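# Four arms carry a loaded container level onto the pallet

## Task

Get the container entirely onto the pallet with its contents still inside. Keep it level throughout, and never let anything drop freely by more than a few centimetres. Arm bases, in metres, with heading in degrees counter-clockwise from +x: arm1 at x=-0.40 y=+0.71 z=+1.03 heading -71; arm2 at x=+0.09 y=-0.47 z=+1.09 heading +104; arm3 at x=+0.67 y=-0.59 z=+0.72 heading +123; arm4 at x=+0.78 y=+0.73 z=+0.61 heading -96. At the end every gripper must have released and every arm must be out of the way. The result must stay in place on its own, because anything held there only by a robot does not count.

## Robot and tools

Robots. There are four identical i2rt Big YAM arms, named arm1, arm2, arm3 and arm4, bolted at the positions and headings given in the task. Each arm has six revolute joints, a two-finger gripper and a camera on its wrist. The hand can reach roughly 1.0 m out from the joint1 axis. A fixed room camera, cam_high, watches the whole scene. Every joint moves at its own speed, so the hand can sweep a wide, curved path between two postures. The arms do not coordinate with each other: if one stalls, the others keep moving.

Frames. There is one shared world frame, with its origin on the floor and +z pointing up. "hand" means the point halfway between the fingertips. The hand's z axis points along the fingers, and the fingers close along its y axis. With joint1 and joint6 at 0 and the hand level and pointing forward, the wrist camera sits above the hand and looks toward the fingertips.

execute_actions. The argument "actions" is a list holding either one action object or nothing. An empty list just reports state and images. The action object has one optional key per arm ("arm1" to "arm4"), and each arm's value is {"joints": {...}}. Every number is an absolute target, not an offset. Angles are in radians and the gripper opening is in metres:
- joint1_rad, -2.879 to 2.879: turns the whole arm about its base; positive is counter-clockwise seen from above; 0 points along the base heading.
- joint2_rad, 0 to 3.141: shoulder; 0 has the upper arm lying back roughly level, and increasing values lift it up and then forward.
- joint3_rad, 0 to 3.019: elbow; 0 is folded shut, and larger values open it.
- joint4_rad, -1.692 to 1.57: hand pitch; positive tilts the fingers up.
- joint5_rad, -1.57 to 1.57: hand yaw; positive swings it toward the arm's right.
- joint6_rad, -2.094 to 2.094: hand roll; positive is clockwise when viewed from behind the hand.
- gripper_m, 0 to 0.093: the gap between the fingertips. Each finger pad grips with at most about 50 to 62 N.
You may send any subset of joints and arms. A joint or arm you leave out keeps its earlier target and may still be pushing toward it. If any key is unknown or any value is out of range, the whole call is rejected and nothing moves. All motions in the action start at once. The optional "cameras" list picks which images to return: any of arm1_cam_wrist, arm2_cam_wrist, arm3_cam_wrist, arm4_cam_wrist and cam_high. Use "all", null or omit it for every camera; use [] for none. The "pictures" line lists the images in the order returned.

wait takes {"seconds": 0 to 10}. It gives no new command and returns the same report as an empty action. zoom_image takes {"camera", "region": [x0, y0, x1, y1]} in pixels of that camera's latest full 896x504 image, measured from the top-left corner, with the region no larger than 504 by 504. read_manual only returns the URDF licence texts. finished_scene takes {"scene": current scene number}; it ends the scene permanently and reports whether the task succeeded.

Reading results. joint_positions gives where each joint actually is. joint_status says how each commanded motion ended:
- "off_target": the joint stopped short and may still be pushing.
- "contact_stop": the joint stopped on contact and now holds where it stands.
- "time_out": the joint could not arrive in time. It keeps pushing toward its target, or toward a point a limited distance away (at most 0.375, 0.375, 0.113, 0.225, 0.075 and 0.3 rad for joints 1 to 6), and on_its_own names it. To relieve the push, send that joint its reported position.
- "not_followed", together with "joint command not followed" and a "cause:" line: a self- and inter-arm clearance check refused the arm's targets. The gripper part of the action still runs, and the refused targets may be retried on later actions.
on_its_own covers anything you did not command; its "held at" values are targets, not actual positions. Joint torques list the six arm joints in order; they are offset, scaled and noisy, so use them only as rough hints of load. Joints that hold up a load slowly sag. A very small change in target may produce no movement at all.

Heat. A motor that holds a load heats up, even while you are thinking. At 85 °C a MOTOR HOT warning appears. At 100 °C you get an OVER-TEMPERATURE FAULT: that arm and its gripper go limp and fall until they cool, and the unfinished keys show "limit_stop_at_motor_heat". After cooling, send those targets again. After any stop, the remaining execute_actions, wait and finished_scene calls in the same reply are skipped.

Cameras. Each camera comes with a pinhole-plus-radial calibration: intrinsics K and distortion D for 896x504 images, a 4x4 world-to-camera transform in metres, and a world position. These are approximate; fixed cameras may be off by a couple of degrees and under a centimetre. Wrist camera poses are computed from the joint readings, so they carry extra error.

Avoid the following:
- Pressing two robots hard against each other ends the run as a failure, and a hard collision can do the same. The clearance check can act too late, and it ignores fingers, gripper housings and wrist cameras.
- The arms do not stop when they touch something and can push hard, which also overheats motors.
- Knocking anything off the work area or onto the floor is a failure.
- Dropping or slamming things, or tilting the container enough to spill its load, counts against you.
- Loose objects may occasionally be nudged by outside disturbances.
- When finished, open every gripper and move all arms clear before ending the scene.

Each tool is called after "Emit:" by a JSON object that holds its "name" and its "arguments", one argument or row to a line.

## Session

Emit:
{"name": "execute_actions", "arguments": {
  "actions": []
}}

Scene clock: 0.00 s.
Joint torques (N m, as the arm reports them, + toward a larger angle): no reading
Motor temperatures (°C, as the motors report them): arm1=[26 28 29 26 27 30] | arm2=[27 26 26 26 26 27] | arm3=[28 27 27 26 26 29] | arm4=[27 26 28 29 28 25]
arm1.joint_positions: joint1_rad=-0.590 joint2_rad=+0.468 joint3_rad=+1.452 joint4_rad=-1.314 joint5_rad=+0.159 joint6_rad=+0.151 gripper_m=+0.094
arm1.joint_status: not commanded
arm1.hand: x=-0.4672 y=+0.5683 z=+1.6272 quat_wxyz=(-0.340, -0.705, -0.406, +0.471) (m; scene frame)
arm2.joint_positions: joint1_rad=+0.245 joint2_rad=+0.550 joint3_rad=+1.327 joint4_rad=-1.225 joint5_rad=-0.121 joint6_rad=-0.005 gripper_m=+0.095
arm2.joint_status: not commanded
arm2.hand: x=-0.0336 y=-0.2903 z=+1.6395 quat_wxyz=(-0.235, +0.741, -0.401, -0.485) (m; scene frame)
arm3.joint_positions: joint1_rad=-0.434 joint2_rad=+0.498 joint3_rad=+1.353 joint4_rad=-1.173 joint5_rad=+0.194 joint6_rad=-0.181 gripper_m=+0.095
arm3.joint_status: not commanded
arm3.hand: x=+0.6751 y=-0.3749 z=+1.2987 quat_wxyz=(-0.470, +0.622, -0.521, -0.346) (m; scene frame)
arm4.joint_positions: joint1_rad=-0.237 joint2_rad=+0.620 joint3_rad=+1.370 joint4_rad=-1.418 joint5_rad=-0.090 joint6_rad=+0.201 gripper_m=+0.095
arm4.joint_status: not commanded
arm4.hand: x=+0.7153 y=+0.5070 z=+1.1212 quat_wxyz=(-0.313, -0.777, -0.456, +0.300) (m; scene frame)
pictures: arm1_cam_wrist, arm2_cam_wrist, arm3_cam_wrist, arm4_cam_wrist, cam_high
Images, in order (width x height): arm1_cam_wrist 896x504, arm2_cam_wrist 896x504, arm3_cam_wrist 896x504, arm4_cam_wrist 896x504, cam_high 896x504.

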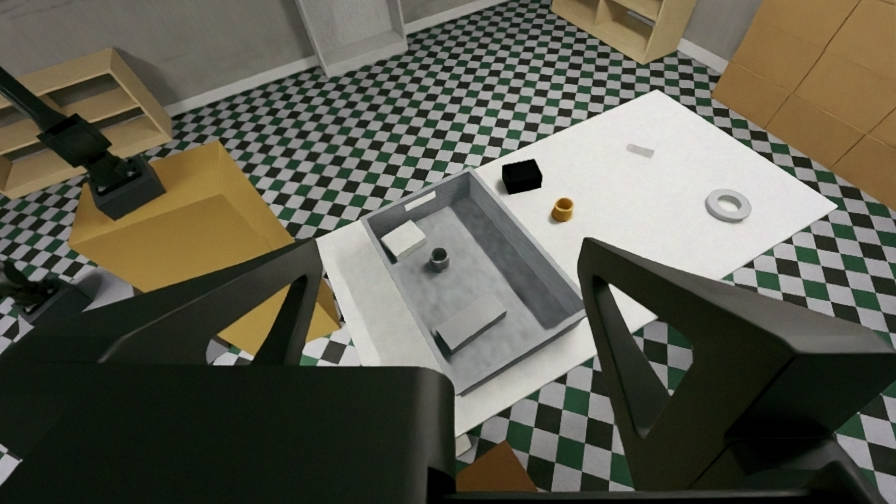

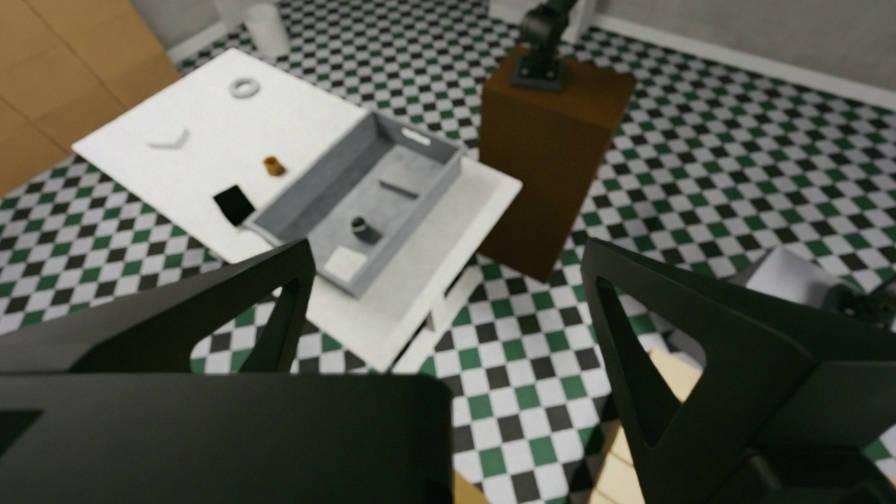

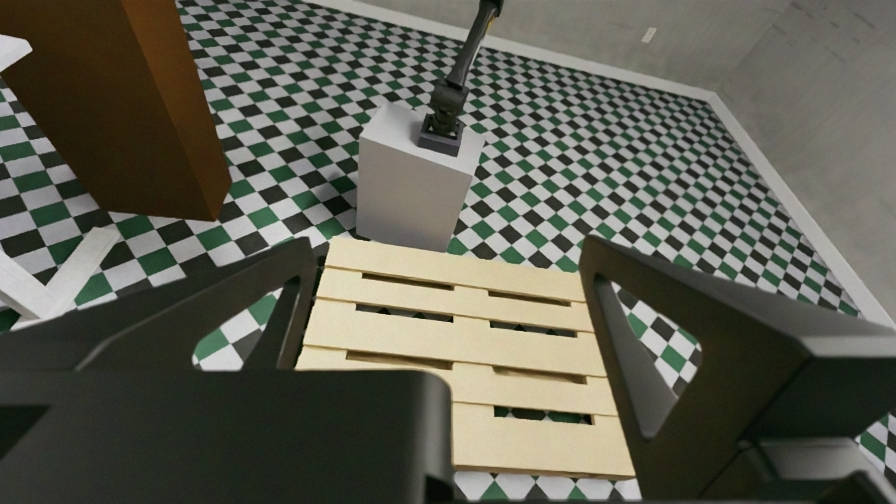

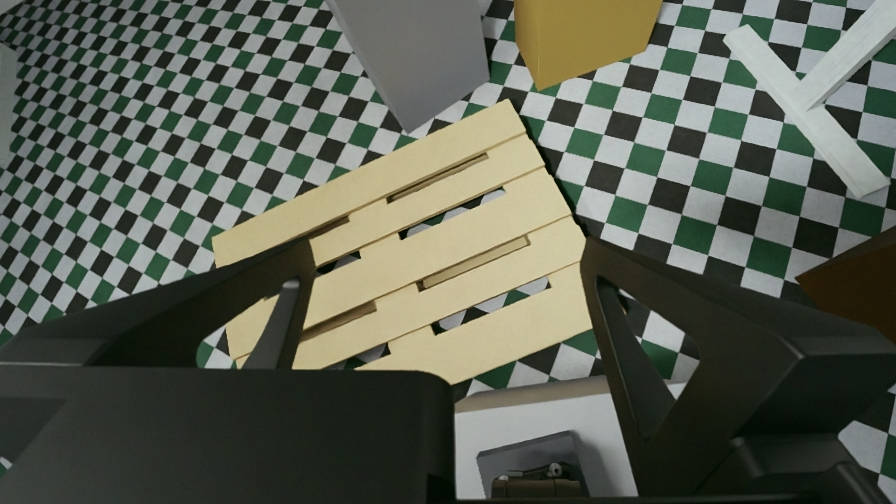

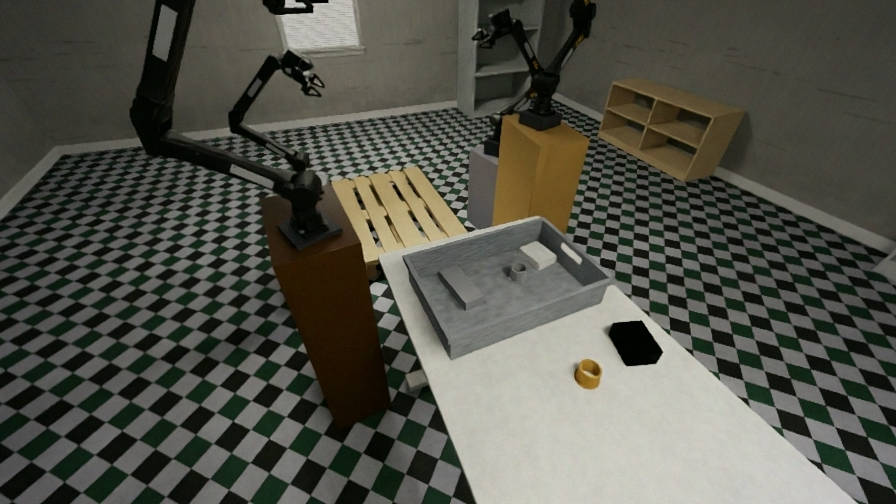

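Emit:
{"name": "zoom_image", "arguments": {
  "camera": "cam_high",
  "region": [320, 150, 680, 400]
}}

Emit:
{"name": "zoom_image", "arguments": {
  "camera": "arm1_cam_wrist",
  "region": [320, 140, 620, 410]
}}

Emit:
{"name": "zoom_image", "arguments": {
  "camera": "arm2_cam_wrist",
  "region": [200, 80, 560, 380]
}}

Region (320, 150, 680, 400) of cam_high's 896x504 image, scaled by 1.400, with more detail than that image has; it fills the top 350 rows of this view, and the rest is white.

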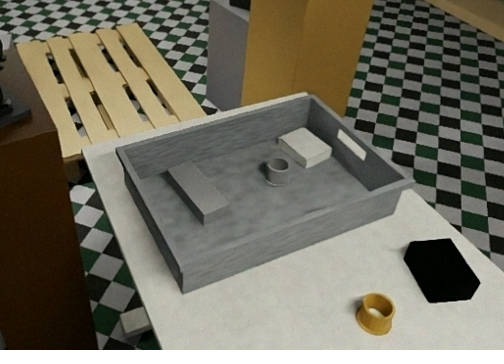

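Region (320, 140, 620, 410) of arm1_cam_wrist's 896x504 image, scaled by 1.680, with more detail than that image has; it fills the top 454 rows of this view, and the rest is white.

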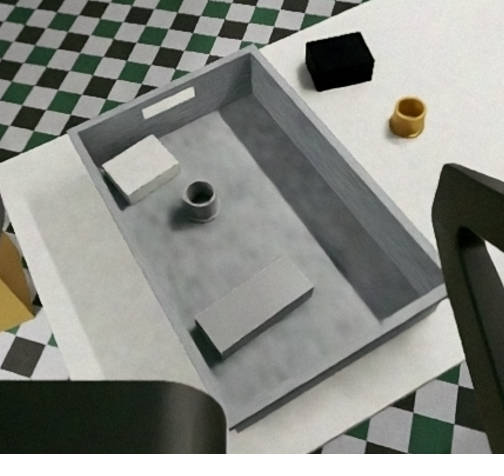

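Region (200, 80, 560, 380) of arm2_cam_wrist's 896x504 image, scaled by 1.400, with more detail than that image has.

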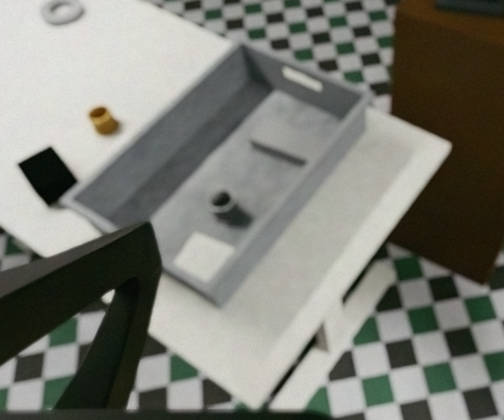

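Emit:
{"name": "zoom_image", "arguments": {
  "camera": "arm1_cam_wrist",
  "region": [0, 100, 400, 380]
}}

Emit:
{"name": "zoom_image", "arguments": {
  "camera": "cam_high",
  "region": [240, 80, 640, 440]
}}

Region (0, 100, 400, 380) of arm1_cam_wrist's 896x504 image, scaled by 1.260, with more detail than that image has; it fills the top 353 rows of this view, and the rest is white.

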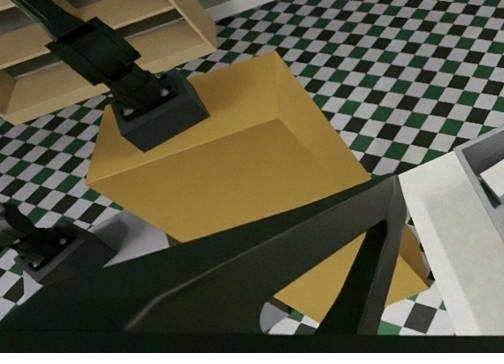

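Region (240, 80, 640, 440) of cam_high's 896x504 image, scaled by 1.260, with more detail than that image has; it fills the top 454 rows of this view, and the rest is white.

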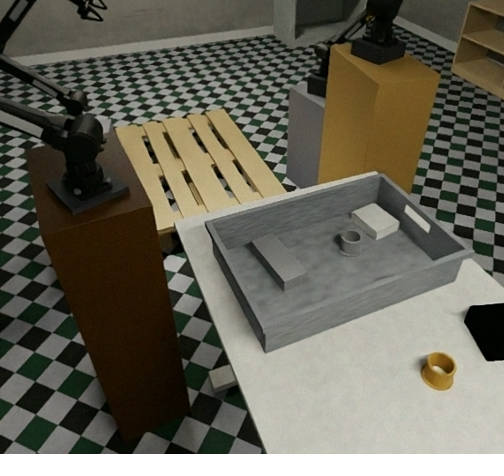

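Emit:
{"name": "execute_actions", "arguments": {
  "actions": [
    {"arm1":{"joints":{"joint1_rad":-1.114,"joint2_rad":2.301,"joint3_rad":1.896,"joint4_rad":-1.166,"joint5_rad":0,"joint6_rad":-0.84,"gripper_m":0.093}},"arm2":{"joints":{"joint1_rad":0.645,"joint2_rad":2.536,"joint3_rad":2.18,"joint4_rad":-1.215,"joint5_rad":0,"joint6_rad":0.832,"gripper_m":0.093}}}
  ],
  "cameras": ["arm1_cam_wrist","arm2_cam_wrist","cam_high"]
}}

Scene clock: 7.60 s.
Joint torques (N m, as the arm reports them, + toward a larger angle): arm1=[ -0.21 -20.55   8.48  -0.26  -0.2   -0.22] | arm2=[  0.26 -21.63   9.67   0.3    0.1    0.23] | arm3=[ 0.33  5.91  9.53  1.96  0.13 -0.08] | arm4=[-0.87  2.16  8.37  2.27 -0.04 -0.02]
Motor temperatures (°C, as the motors report them): arm1=[26 29 30 27 27 30] | arm2=[27 26 28 26 26 27] | arm3=[28 27 29 26 26 29] | arm4=[27 26 30 29 28 25]
arm1.joint_positions: joint1_rad=-1.111 joint2_rad=+2.292 joint3_rad=+1.877 joint4_rad=-1.163 joint5_rad=+0.002 joint6_rad=-0.824 gripper_m=+0.093
arm1.joint_status: all done
arm1.hand: x=-0.8668 y=+0.2370 z=+0.9919 quat_wxyz=(-0.001, -0.690, -0.724, -0.007) (m; scene frame)
arm2.joint_positions: joint1_rad=+0.640 joint2_rad=+2.552 joint3_rad=+2.150 joint4_rad=-1.211 joint5_rad=-0.001 joint6_rad=+0.819 gripper_m=+0.093
arm2.joint_status: all done
arm2.hand: x=-0.4643 y=-0.0204 z=+0.9850 quat_wxyz=(-0.005, +0.731, -0.682, +0.016) (m; scene frame)
arm3.joint_positions: joint1_rad=-0.434 joint2_rad=+0.498 joint3_rad=+1.353 joint4_rad=-1.173 joint5_rad=+0.194 joint6_rad=-0.181 gripper_m=+0.095
arm3.joint_status: not commanded
arm3.hand: x=+0.6751 y=-0.3749 z=+1.2987 quat_wxyz=(-0.470, +0.622, -0.521, -0.346) (m; scene frame)
arm4.joint_positions: joint1_rad=-0.237 joint2_rad=+0.620 joint3_rad=+1.370 joint4_rad=-1.418 joint5_rad=-0.090 joint6_rad=+0.201 gripper_m=+0.095
arm4.joint_status: not commanded
arm4.hand: x=+0.7153 y=+0.5070 z=+1.1212 quat_wxyz=(-0.313, -0.777, -0.456, +0.300) (m; scene frame)
pictures: arm1_cam_wrist, arm2_cam_wrist, cam_high
camera_calibration (this result's frames):
arm1_cam_wrist: T_world_to_cam=[[-0.998752, -0.0488379, -0.0104911, -0.848787], [-0.0455297, 0.803632, 0.593382, -0.815562], [-0.0205485, 0.593119, -0.804853, 0.762792], [0, 0, 0, 1]] pos_world=[-0.869185, 0.161533, 1.08897]
arm2_cam_wrist: T_world_to_cam=[[0.99742, 0.0672399, 0.025137, 0.438304], [0.0391801, -0.803337, 0.594234, -0.579328], [0.0601498, -0.591716, -0.803899, 0.929459], [0, 0, 0, 1]] pos_world=[-0.470382, 0.055109, 1.08043]
Images, in order (width x height): arm1_cam_wrist 896x504, arm2_cam_wrist 896x504, cam_high 896x504.

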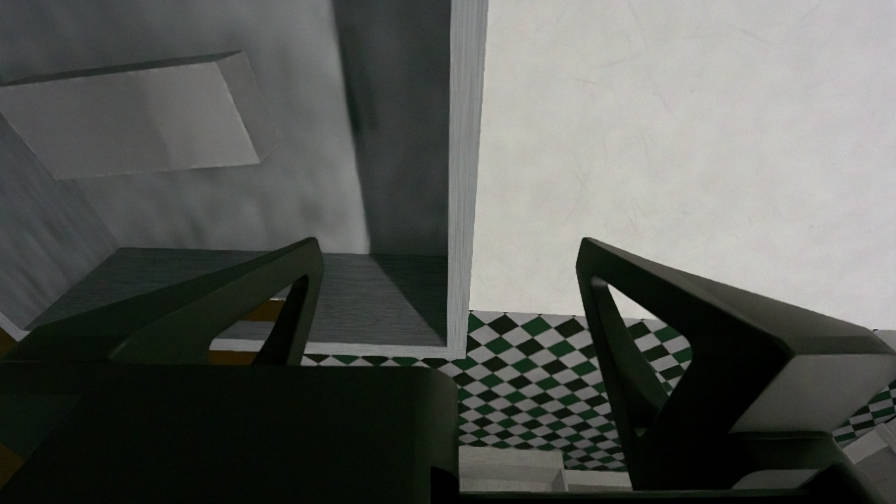

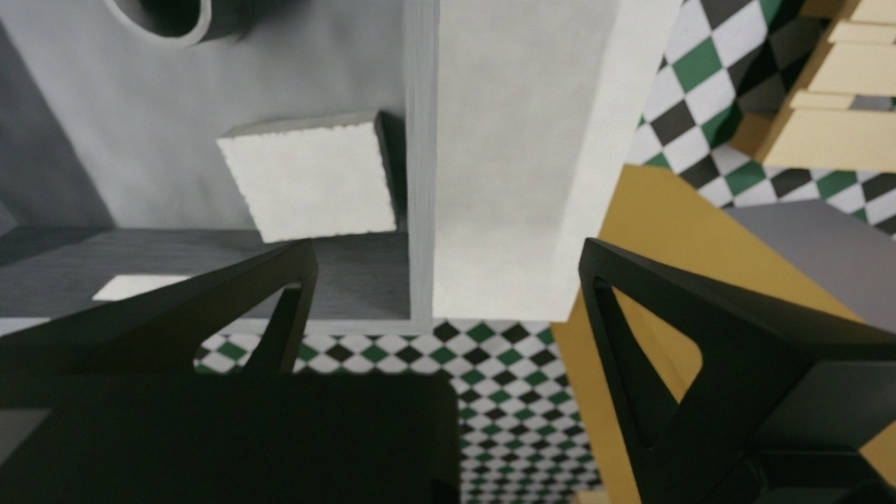

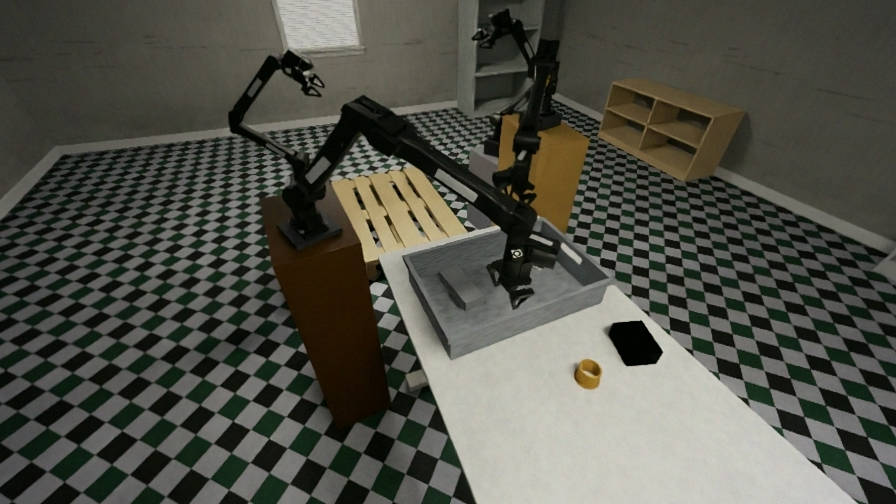

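Emit:
{"name": "execute_actions", "arguments": {
  "actions": [
    {"arm1":{"joints":{"joint1_rad":-1.112,"joint2_rad":2.47,"joint3_rad":1.948,"joint4_rad":-1.035,"joint6_rad":-0.85}},"arm2":{"joints":{"joint1_rad":0.647,"joint2_rad":2.725,"joint3_rad":2.33,"joint4_rad":-1.142,"joint6_rad":0.84}}}
  ],
  "cameras": ["arm1_cam_wrist","arm2_cam_wrist"]
}}

Scene clock: 9.43 s.
Joint torques (N m, as the arm reports them, + toward a larger angle): arm1=[ -0.1  -22.83   8.01   0.13  -0.19  -0.22] | arm2=[  0.38 -21.36   9.93   0.81   0.1    0.22] | arm3=[ 0.45  5.85  9.39  1.7   0.11 -0.05] | arm4=[-0.89  2.21  8.47  2.39 -0.02 -0.01]
Motor temperatures (°C, as the motors report them): arm1=[26 29 30 27 27 30] | arm2=[27 27 29 26 26 27] | arm3=[28 27 29 26 26 29] | arm4=[27 26 30 29 28 25]
arm1.joint_positions: joint1_rad=-1.111 joint2_rad=+2.477 joint3_rad=+1.927 joint4_rad=-1.045 joint5_rad=+0.002 joint6_rad=-0.834 gripper_m=+0.093
arm1.joint_status: all done
arm1.hand: x=-0.8737 y=+0.2295 z=+0.8870 quat_wxyz=(-0.001, -0.686, -0.727, -0.016) (m; scene frame)
arm2.joint_positions: joint1_rad=+0.640 joint2_rad=+2.724 joint3_rad=+2.297 joint4_rad=-1.146 joint5_rad=-0.001 joint6_rad=+0.828 gripper_m=+0.093
arm2.joint_status: all done
arm2.hand: x=-0.4852 y=-0.0025 z=+0.9134 quat_wxyz=(-0.004, +0.728, -0.686, -0.004) (m; scene frame)
arm3.joint_positions: joint1_rad=-0.434 joint2_rad=+0.498 joint3_rad=+1.353 joint4_rad=-1.173 joint5_rad=+0.194 joint6_rad=-0.181 gripper_m=+0.095
arm3.joint_status: not commanded
arm3.hand: x=+0.6751 y=-0.3749 z=+1.2987 quat_wxyz=(-0.470, +0.622, -0.521, -0.346) (m; scene frame)
arm4.joint_positions: joint1_rad=-0.237 joint2_rad=+0.620 joint3_rad=+1.370 joint4_rad=-1.418 joint5_rad=-0.090 joint6_rad=+0.201 gripper_m=+0.095
arm4.joint_status: not commanded
arm4.hand: x=+0.7153 y=+0.5070 z=+1.1212 quat_wxyz=(-0.313, -0.777, -0.456, +0.300) (m; scene frame)
pictures: arm1_cam_wrist, arm2_cam_wrist
camera_calibration (this result's frames):
arm1_cam_wrist: T_world_to_cam=[[-0.998023, -0.0585919, -0.0227466, -0.843406], [-0.0604643, 0.796211, 0.60199, -0.76662], [-0.0171606, 0.602175, -0.79818, 0.677589], [0, 0, 0, 1]] pos_world=[-0.876464, 0.152948, 0.98315]
arm2_cam_wrist: T_world_to_cam=[[0.998255, 0.0589579, -0.0034101, 0.486216], [0.0502748, -0.8181, 0.572874, -0.496794], [0.0309856, -0.572045, -0.819636, 0.884067], [0, 0, 0, 1]] pos_world=[-0.487784, 0.0706329, 1.01087]
Images, in order (width x height): arm1_cam_wrist 896x504, arm2_cam_wrist 896x504.

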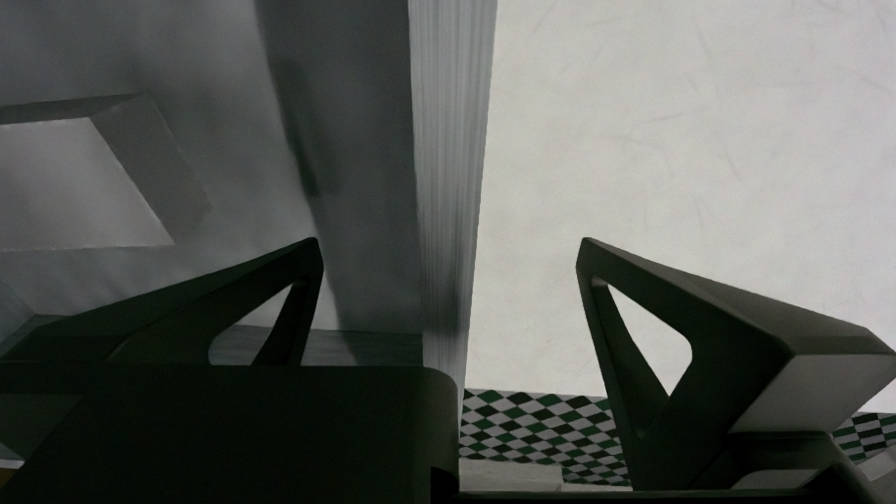

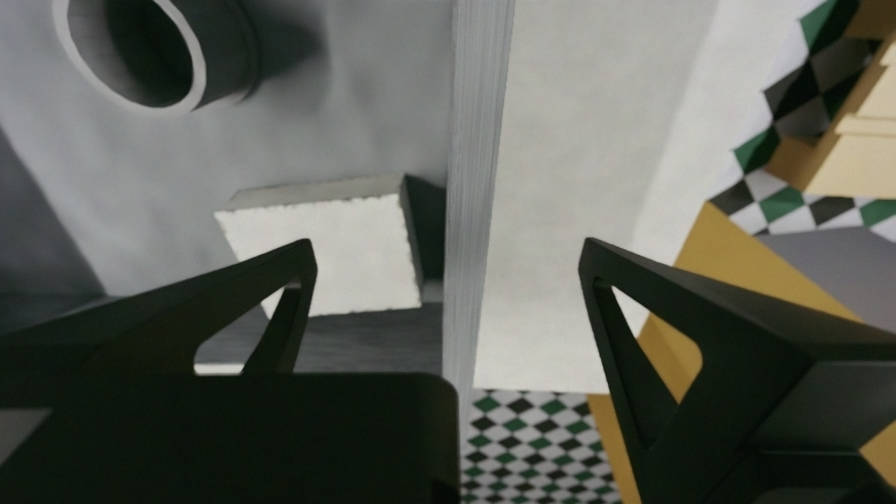

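Emit:
{"name": "execute_actions", "arguments": {
  "actions": [
    {"arm1":{"joints":{"joint2_rad":2.558,"joint3_rad":1.915,"joint4_rad":-0.9}},"arm2":{"joints":{"joint2_rad":2.845,"joint3_rad":2.34,"joint4_rad":-1.025}}}
  ],
  "cameras": ["arm1_cam_wrist","arm2_cam_wrist"]
}}

Scene clock: 10.87 s.
Joint torques (N m, as the arm reports them, + toward a larger angle): arm1=[ -0.19 -21.16   5.98   0.35  -0.2   -0.21] | arm2=[  0.4  -21.49   9.25   1.05   0.1    0.23] | arm3=[ 0.36  5.19  9.59  1.72  0.11 -0.04] | arm4=[-0.65  2.78  8.49  2.37 -0.02 -0.03]
Motor temperatures (°C, as the motors report them): arm1=[26 30 31 27 27 30] | arm2=[27 27 29 26 26 27] | arm3=[28 27 29 26 26 29] | arm4=[27 26 30 29 28 25]
arm1.joint_positions: joint1_rad=-1.111 joint2_rad=+2.540 joint3_rad=+1.914 joint4_rad=-0.911 joint5_rad=+0.002 joint6_rad=-0.834 gripper_m=+0.093
arm1.joint_status: all done
arm1.hand: x=-0.8795 y=+0.2235 z=+0.8409 quat_wxyz=(+0.000, -0.687, -0.727, +0.013) (m; scene frame)
arm2.joint_positions: joint1_rad=+0.640 joint2_rad=+2.846 joint3_rad=+2.311 joint4_rad=-1.034 joint5_rad=-0.001 joint6_rad=+0.828 gripper_m=+0.093
arm2.joint_status: all done
arm2.hand: x=-0.4778 y=-0.0075 z=+0.8308 quat_wxyz=(-0.004, +0.728, -0.686, -0.006) (m; scene frame)
arm3.joint_positions: joint1_rad=-0.434 joint2_rad=+0.498 joint3_rad=+1.353 joint4_rad=-1.173 joint5_rad=+0.194 joint6_rad=-0.181 gripper_m=+0.095
arm3.joint_status: not commanded
arm3.hand: x=+0.6751 y=-0.3749 z=+1.2987 quat_wxyz=(-0.470, +0.622, -0.521, -0.346) (m; scene frame)
arm4.joint_positions: joint1_rad=-0.237 joint2_rad=+0.620 joint3_rad=+1.370 joint4_rad=-1.418 joint5_rad=-0.090 joint6_rad=+0.201 gripper_m=+0.095
arm4.joint_status: not commanded
arm4.hand: x=+0.7153 y=+0.5070 z=+1.1212 quat_wxyz=(-0.313, -0.777, -0.456, +0.300) (m; scene frame)
pictures: arm1_cam_wrist, arm2_cam_wrist
camera_calibration (this result's frames):
arm1_cam_wrist: T_world_to_cam=[[-0.998088, -0.0584891, 0.0199716, -0.886572], [-0.0366509, 0.820313, 0.570739, -0.692545], [-0.0497649, 0.568916, -0.820889, 0.642173], [0, 0, 0, 1]] pos_world=[-0.878302, 0.150907, 0.940121]
arm2_cam_wrist: T_world_to_cam=[[0.998256, 0.0586343, -0.00678935, 0.481722], [0.0520294, -0.819768, 0.570327, -0.450924], [0.027875, -0.569686, -0.82139, 0.813227], [0, 0, 0, 1]] pos_world=[-0.480089, 0.0653848, 0.928421]
Images, in order (width x height): arm1_cam_wrist 896x504, arm2_cam_wrist 896x504.

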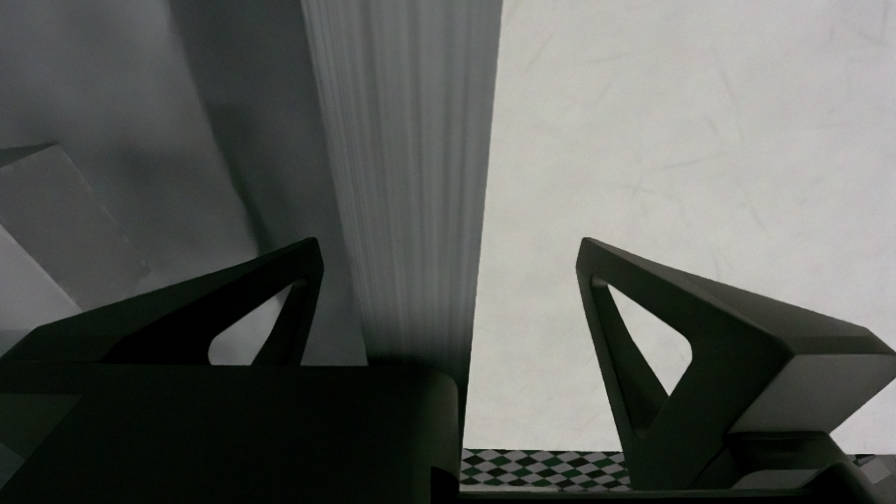

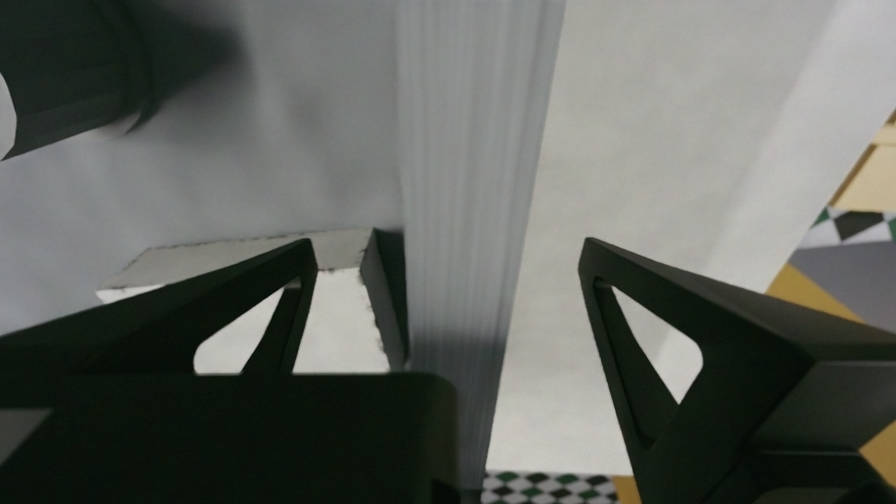

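Emit:
{"name": "execute_actions", "arguments": {
  "actions": [
    {"arm1":{"joints":{"joint2_rad":2.585,"joint3_rad":1.905}}}
  ],
  "cameras": []
}}

Emit:
{"name": "execute_actions", "arguments": {
  "actions": [
    {"arm1":{"joints":{"gripper_m":0.0}},"arm2":{"joints":{"gripper_m":0.0}}}
  ],
  "cameras": ["arm1_cam_wrist","arm2_cam_wrist","cam_high"]
}}

Scene clock: 11.77 s.
Joint torques (N m, as the arm reports them, + toward a larger angle): arm1=[ -0.06 -19.33   5.39   0.18  -0.15  -0.23] | arm2=[  0.35 -21.17   9.25   1.02   0.1    0.22] | arm3=[ 0.08  6.19  9.35  1.85  0.12 -0.11] | arm4=[-1.11  2.55  8.44  2.42 -0.04 -0.02]
Motor temperatures (°C, as the motors report them): arm1=[26 30 31 27 27 30] | arm2=[27 27 29 26 26 27] | arm3=[28 27 29 26 26 29] | arm4=[27 26 31 29 28 25]
arm1.joint_positions: joint1_rad=-1.111 joint2_rad=+2.546 joint3_rad=+1.913 joint4_rad=-0.909 joint5_rad=+0.001 joint6_rad=-0.835 gripper_m=+0.093
arm1.joint_status: all done
arm1.hand: x=-0.8780 y=+0.2247 z=+0.8369 quat_wxyz=(-0.001, -0.686, -0.727, +0.011) (m; scene frame)
arm2.joint_positions: joint1_rad=+0.640 joint2_rad=+2.846 joint3_rad=+2.311 joint4_rad=-1.034 joint5_rad=-0.001 joint6_rad=+0.828 gripper_m=+0.093
arm2.joint_status: not commanded
arm2.hand: x=-0.4778 y=-0.0075 z=+0.8308 quat_wxyz=(-0.004, +0.728, -0.686, -0.006) (m; scene frame)
arm3.joint_positions: joint1_rad=-0.434 joint2_rad=+0.498 joint3_rad=+1.353 joint4_rad=-1.173 joint5_rad=+0.194 joint6_rad=-0.181 gripper_m=+0.095
arm3.joint_status: not commanded
arm3.hand: x=+0.6751 y=-0.3749 z=+1.2987 quat_wxyz=(-0.470, +0.622, -0.521, -0.346) (m; scene frame)
arm4.joint_positions: joint1_rad=-0.237 joint2_rad=+0.620 joint3_rad=+1.370 joint4_rad=-1.418 joint5_rad=-0.090 joint6_rad=+0.201 gripper_m=+0.095
arm4.joint_status: not commanded
arm4.hand: x=+0.7153 y=+0.5070 z=+1.1212 quat_wxyz=(-0.313, -0.777, -0.456, +0.300) (m; scene frame)
pictures: none
No camera images: the call's "cameras" was empty. Leave "cameras" out to get every camera's image.

Scene clock: 12.47 s.
Joint torques (N m, as the arm reports them, + toward a larger angle): arm1=[ -0.01 -19.52   5.56   0.45   0.63  -0.32] | arm2=[  0.6  -21.37   9.26   0.65   0.66   0.  ] | arm3=[-0.01  5.43  9.56  1.81  0.13 -0.1 ] | arm4=[-0.45  2.61  8.44  2.33 -0.01 -0.02]
Motor temperatures (°C, as the motors report them): arm1=[26 30 31 27 27 30] | arm2=[27 27 29 26 26 27] | arm3=[28 27 29 26 26 29] | arm4=[27 26 31 29 28 25]
arm1.joint_positions: joint1_rad=-1.112 joint2_rad=+2.546 joint3_rad=+1.910 joint4_rad=-0.915 joint5_rad=-0.015 joint6_rad=-0.823 gripper_m=+0.012
arm1.joint_status: gripper_m off_target (ended at +0.012, target +0.000)
arm1.hand: x=-0.8743 y=+0.2254 z=+0.8359 quat_wxyz=(-0.009, -0.691, -0.723, +0.006) (m; scene frame)
arm2.joint_positions: joint1_rad=+0.637 joint2_rad=+2.846 joint3_rad=+2.311 joint4_rad=-1.025 joint5_rad=-0.015 joint6_rad=+0.851 gripper_m=+0.013
arm2.joint_status: gripper_m off_target (ended at +0.013, target +0.000)
arm2.hand: x=-0.4795 y=-0.0062 z=+0.8308 quat_wxyz=(+0.004, +0.719, -0.695, -0.010) (m; scene frame)
arm3.joint_positions: joint1_rad=-0.434 joint2_rad=+0.498 joint3_rad=+1.353 joint4_rad=-1.173 joint5_rad=+0.194 joint6_rad=-0.181 gripper_m=+0.095
arm3.joint_status: not commanded
arm3.hand: x=+0.6751 y=-0.3749 z=+1.2987 quat_wxyz=(-0.470, +0.622, -0.521, -0.346) (m; scene frame)
arm4.joint_positions: joint1_rad=-0.237 joint2_rad=+0.620 joint3_rad=+1.370 joint4_rad=-1.418 joint5_rad=-0.090 joint6_rad=+0.201 gripper_m=+0.095
arm4.joint_status: not commanded
arm4.hand: x=+0.7153 y=+0.5070 z=+1.1212 quat_wxyz=(-0.313, -0.777, -0.456, +0.300) (m; scene frame)
pictures: arm1_cam_wrist, arm2_cam_wrist, cam_high
camera_calibration (this result's frames):
arm1_cam_wrist: T_world_to_cam=[[-0.998873, -0.0474137, -0.00225801, -0.865775], [-0.0402843, 0.821596, 0.568645, -0.692793], [-0.0251064, 0.568095, -0.82258, 0.660435], [0, 0, 0, 1]] pos_world=[-0.876126, 0.152957, 0.935259]
arm2_cam_wrist: T_world_to_cam=[[0.999197, 0.0333194, -0.0222417, 0.496414], [0.0400501, -0.8179, 0.573965, -0.458587], [0.000932716, -0.574395, -0.818577, 0.798748], [0, 0, 0, 1]] pos_world=[-0.478394, 0.0671785, 0.928092]
Images, in order (width x height): arm1_cam_wrist 896x504, arm2_cam_wrist 896x504, cam_high 896x504.

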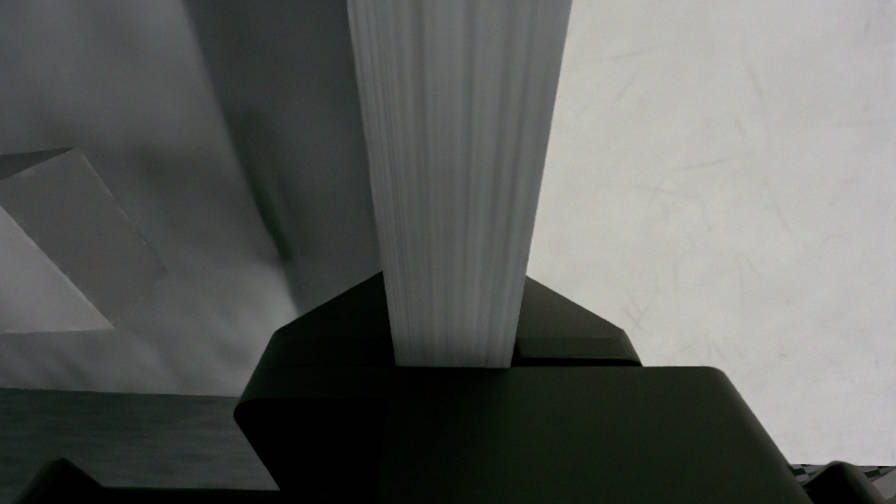

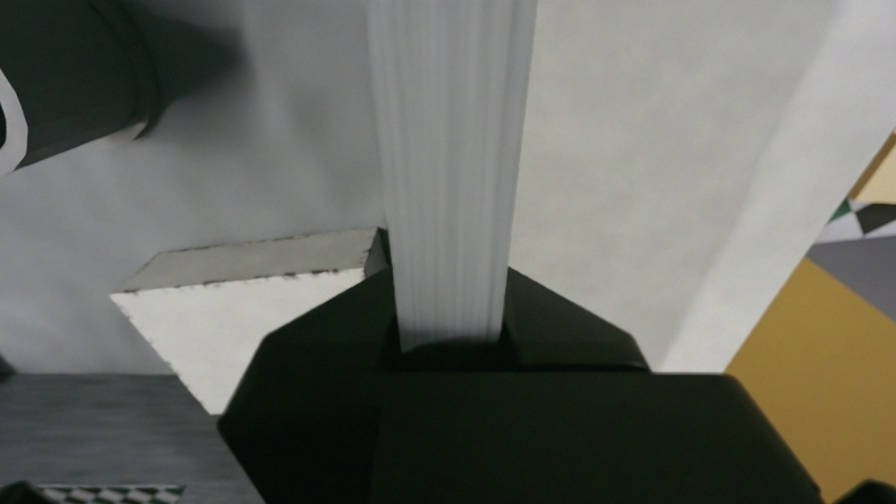

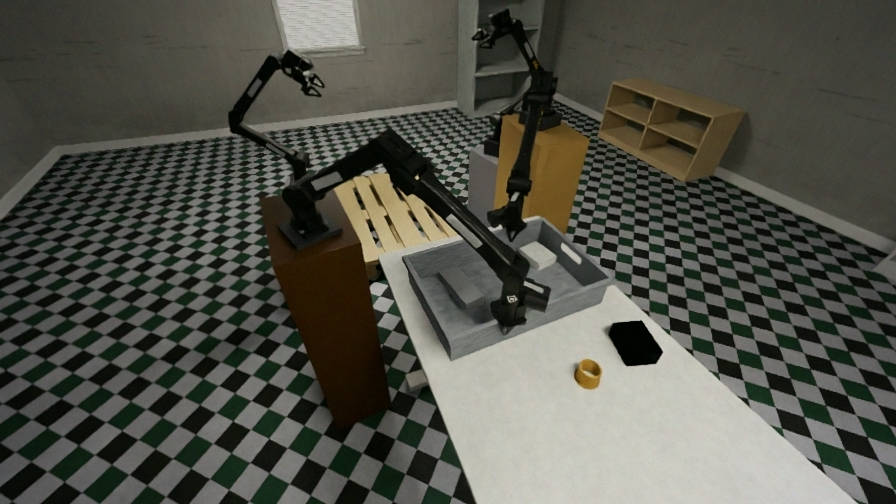

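Emit:
{"name": "execute_actions", "arguments": {
  "actions": [
    {"arm1":{"joints":{"joint2_rad":2.49,"joint3_rad":1.935,"joint4_rad":-0.977,"joint6_rad":-0.823}},"arm2":{"joints":{"joint2_rad":2.764,"joint3_rad":2.28,"joint4_rad":-1.055,"joint6_rad":0.851}}}
  ],
  "cameras": ["cam_high"]
}}

Scene clock: 13.53 s.
Joint torques (N m, as the arm reports them, + toward a larger angle): arm1=[ -0.1  -26.08   7.82  -1.51   1.24  -0.15] | arm2=[  0.56 -25.5    6.91  -1.06   0.66   0.01] | arm3=[ 0.39  5.84  9.4   1.71  0.13 -0.07] | arm4=[-0.58  1.95  8.48  2.4  -0.05 -0.03]
Motor temperatures (°C, as the motors report them): arm1=[26 30 31 27 27 30] | arm2=[27 28 29 26 26 27] | arm3=[28 27 30 26 26 29] | arm4=[27 26 31 29 28 25]
arm1.joint_positions: joint1_rad=-1.110 joint2_rad=+2.544 joint3_rad=+1.912 joint4_rad=-0.940 joint5_rad=-0.028 joint6_rad=-0.814 gripper_m=+0.011
arm1.joint_status: all done
arm1.hand: x=-0.8690 y=+0.2261 z=+0.8378 quat_wxyz=(-0.015, -0.694, -0.720, -0.004) (m; scene frame)
arm2.joint_positions: joint1_rad=+0.637 joint2_rad=+2.833 joint3_rad=+2.284 joint4_rad=-1.017 joint5_rad=-0.015 joint6_rad=+0.859 gripper_m=+0.013
arm2.joint_status: all done
arm2.hand: x=-0.4761 y=-0.0090 z=+0.8315 quat_wxyz=(+0.003, +0.716, -0.698, -0.007) (m; scene frame)
arm3.joint_positions: joint1_rad=-0.434 joint2_rad=+0.498 joint3_rad=+1.353 joint4_rad=-1.173 joint5_rad=+0.194 joint6_rad=-0.181 gripper_m=+0.095
arm3.joint_status: not commanded
arm3.hand: x=+0.6751 y=-0.3749 z=+1.2987 quat_wxyz=(-0.470, +0.622, -0.521, -0.346) (m; scene frame)
arm4.joint_positions: joint1_rad=-0.237 joint2_rad=+0.620 joint3_rad=+1.370 joint4_rad=-1.418 joint5_rad=-0.090 joint6_rad=+0.201 gripper_m=+0.095
arm4.joint_status: not commanded
arm4.hand: x=+0.7153 y=+0.5070 z=+1.1212 quat_wxyz=(-0.313, -0.777, -0.456, +0.300) (m; scene frame)
pictures: cam_high
Images, in order (width x height): cam_high 896x504.

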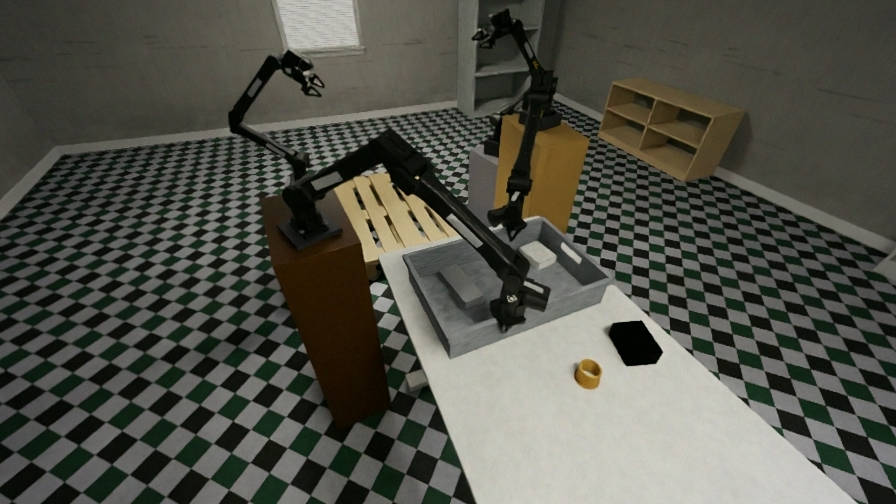

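Emit:
{"name": "execute_actions", "arguments": {
  "actions": [
    {"arm1":{"joints":{"joint2_rad":2.41,"joint3_rad":1.975}},"arm2":{"joints":{"joint2_rad":2.684,"joint3_rad":2.32}}}
  ],
  "cameras": []
}}

Scene clock: 14.53 s.
Joint torques (N m, as the arm reports them, + toward a larger angle): arm1=[  0.42 -29.56  11.34  -0.78   1.15  -0.1 ] | arm2=[  0.44 -28.68   9.76  -0.34   0.87   0.01] | arm3=[ 0.3   5.47  9.38  1.75  0.11 -0.07] | arm4=[-0.67  2.36  8.57  2.35 -0.06 -0.06]
Motor temperatures (°C, as the motors report them): arm1=[26 31 31 27 27 30] | arm2=[27 28 30 26 26 27] | arm3=[28 27 30 26 26 29] | arm4=[27 26 31 29 28 25]
arm1.joint_positions: joint1_rad=-1.115 joint2_rad=+2.514 joint3_rad=+1.912 joint4_rad=-0.959 joint5_rad=-0.026 joint6_rad=-0.819 gripper_m=+0.011
arm1.joint_status: all done
arm1.hand: x=-0.8751 y=+0.2254 z=+0.8579 quat_wxyz=(-0.014, -0.694, -0.720, +0.002) (m; scene frame)
arm2.joint_positions: joint1_rad=+0.638 joint2_rad=+2.805 joint3_rad=+2.284 joint4_rad=-1.033 joint5_rad=-0.020 joint6_rad=+0.859 gripper_m=+0.013
arm2.joint_status: all done
arm2.hand: x=-0.4824 y=-0.0063 z=+0.8514 quat_wxyz=(+0.007, +0.716, -0.697, -0.013) (m; scene frame)
arm3.joint_positions: joint1_rad=-0.434 joint2_rad=+0.498 joint3_rad=+1.353 joint4_rad=-1.173 joint5_rad=+0.194 joint6_rad=-0.181 gripper_m=+0.095
arm3.joint_status: not commanded
arm3.hand: x=+0.6751 y=-0.3749 z=+1.2987 quat_wxyz=(-0.470, +0.622, -0.521, -0.346) (m; scene frame)
arm4.joint_positions: joint1_rad=-0.237 joint2_rad=+0.620 joint3_rad=+1.370 joint4_rad=-1.418 joint5_rad=-0.090 joint6_rad=+0.201 gripper_m=+0.095
arm4.joint_status: not commanded
arm4.hand: x=+0.7153 y=+0.5070 z=+1.1212 quat_wxyz=(-0.313, -0.777, -0.456, +0.300) (m; scene frame)
pictures: none
No camera images: the call's "cameras" was empty. Leave "cameras" out to get every camera's image.

Emit:
{"name": "execute_actions", "arguments": {
  "actions": [
    {"arm1":{"joints":{"joint1_rad":-1.06,"joint2_rad":2.272,"joint3_rad":1.806,"joint4_rad":-0.955,"joint6_rad":-0.771}},"arm2":{"joints":{"joint1_rad":0.60,"joint2_rad":2.516,"joint3_rad":2.09,"joint4_rad":-0.99,"joint6_rad":0.814}}}
  ],
  "cameras": ["cam_high"]
}}

Scene clock: 15.93 s.
Joint torques (N m, as the arm reports them, + toward a larger angle): arm1=[  1.25 -27.51   8.52   0.13   0.95   0.15] | arm2=[ -0.3  -27.03   9.33   0.5    1.47   0.12] | arm3=[ 0.61  6.14  9.57  1.76  0.15 -0.09] | arm4=[-0.47  2.29  8.46  2.4  -0.04 -0.01]
Motor temperatures (°C, as the motors report them): arm1=[26 31 31 27 27 30] | arm2=[27 29 30 26 26 27] | arm3=[28 27 30 26 26 29] | arm4=[27 26 31 29 28 25]
arm1.joint_positions: joint1_rad=-1.078 joint2_rad=+2.357 joint3_rad=+1.778 joint4_rad=-0.961 joint5_rad=-0.022 joint6_rad=-0.793 gripper_m=+0.011
arm1.joint_status: all done
arm1.hand: x=-0.8434 y=+0.2233 z=+0.9177 quat_wxyz=(-0.013, -0.689, -0.724, +0.012) (m; scene frame)
arm2.joint_positions: joint1_rad=+0.601 joint2_rad=+2.620 joint3_rad=+2.058 joint4_rad=-0.987 joint5_rad=-0.034 joint6_rad=+0.811 gripper_m=+0.013
arm2.joint_status: all done
arm2.hand: x=-0.4484 y=-0.0046 z=+0.9070 quat_wxyz=(+0.013, +0.721, -0.693, -0.016) (m; scene frame)
arm3.joint_positions: joint1_rad=-0.434 joint2_rad=+0.498 joint3_rad=+1.353 joint4_rad=-1.173 joint5_rad=+0.194 joint6_rad=-0.181 gripper_m=+0.095
arm3.joint_status: not commanded
arm3.hand: x=+0.6751 y=-0.3749 z=+1.2987 quat_wxyz=(-0.470, +0.622, -0.521, -0.346) (m; scene frame)
arm4.joint_positions: joint1_rad=-0.237 joint2_rad=+0.620 joint3_rad=+1.370 joint4_rad=-1.418 joint5_rad=-0.090 joint6_rad=+0.201 gripper_m=+0.095
arm4.joint_status: not commanded
arm4.hand: x=+0.7153 y=+0.5070 z=+1.1212 quat_wxyz=(-0.313, -0.777, -0.456, +0.300) (m; scene frame)
pictures: cam_high
Images, in order (width x height): cam_high 896x504.

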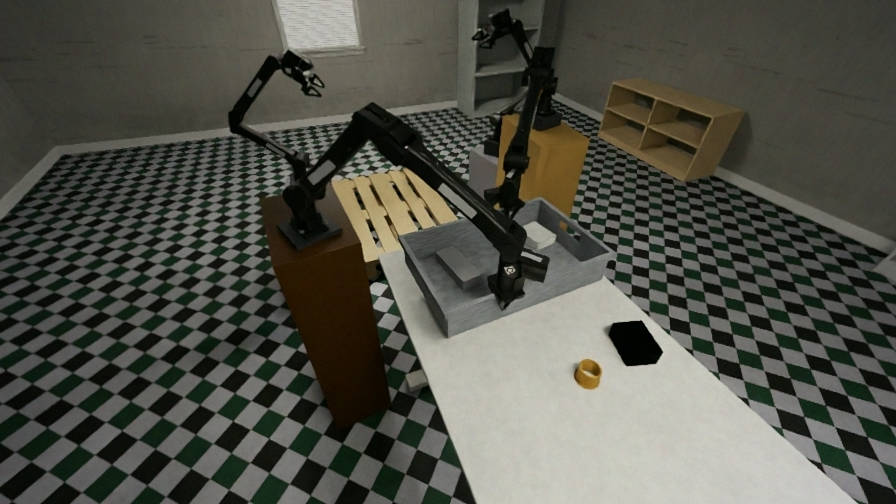

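Emit:
{"name": "execute_actions", "arguments": {
  "actions": [
    {"arm1":{"joints":{"joint1_rad":-0.935,"joint2_rad":2.155,"joint3_rad":1.536,"joint4_rad":-0.83,"joint6_rad":-0.65}},"arm2":{"joints":{"joint1_rad":0.497,"joint2_rad":2.366,"joint3_rad":1.756,"joint4_rad":-0.825,"joint6_rad":0.712}}}
  ],
  "cameras": []
}}

Scene clock: 17.37 s.
Joint torques (N m, as the arm reports them, + toward a larger angle): arm1=[  1.25 -25.69   7.88  -0.35   1.5    0.21] | arm2=[  0.66 -25.28   8.61   0.45   0.98   0.33] | arm3=[ 0.81  6.01  9.62  1.77  0.13 -0.11] | arm4=[-0.7   2.33  8.58  2.39 -0.03 -0.05]
Motor temperatures (°C, as the motors report them): arm1=[26 32 31 27 27 30] | arm2=[27 29 30 26 26 27] | arm3=[28 27 30 26 26 29] | arm4=[27 26 31 29 28 25]
arm1.joint_positions: joint1_rad=-0.953 joint2_rad=+2.244 joint3_rad=+1.506 joint4_rad=-0.824 joint5_rad=-0.033 joint6_rad=-0.678 gripper_m=+0.011
arm1.joint_status: all done
arm1.hand: x=-0.7368 y=+0.2272 z=+0.9040 quat_wxyz=(-0.018, -0.686, -0.728, -0.002) (m; scene frame)
arm2.joint_positions: joint1_rad=+0.486 joint2_rad=+2.471 joint3_rad=+1.722 joint4_rad=-0.821 joint5_rad=-0.023 joint6_rad=+0.689 gripper_m=+0.013
arm2.joint_status: all done
arm2.hand: x=-0.3414 y=+0.0021 z=+0.9020 quat_wxyz=(+0.007, +0.723, -0.691, -0.007) (m; scene frame)
arm3.joint_positions: joint1_rad=-0.434 joint2_rad=+0.498 joint3_rad=+1.353 joint4_rad=-1.173 joint5_rad=+0.194 joint6_rad=-0.181 gripper_m=+0.095
arm3.joint_status: not commanded
arm3.hand: x=+0.6751 y=-0.3749 z=+1.2987 quat_wxyz=(-0.470, +0.622, -0.521, -0.346) (m; scene frame)
arm4.joint_positions: joint1_rad=-0.237 joint2_rad=+0.620 joint3_rad=+1.370 joint4_rad=-1.418 joint5_rad=-0.090 joint6_rad=+0.201 gripper_m=+0.095
arm4.joint_status: not commanded
arm4.hand: x=+0.7153 y=+0.5070 z=+1.1212 quat_wxyz=(-0.313, -0.777, -0.456, +0.300) (m; scene frame)
pictures: none
No camera images: the call's "cameras" was empty. Leave "cameras" out to get every camera's image.


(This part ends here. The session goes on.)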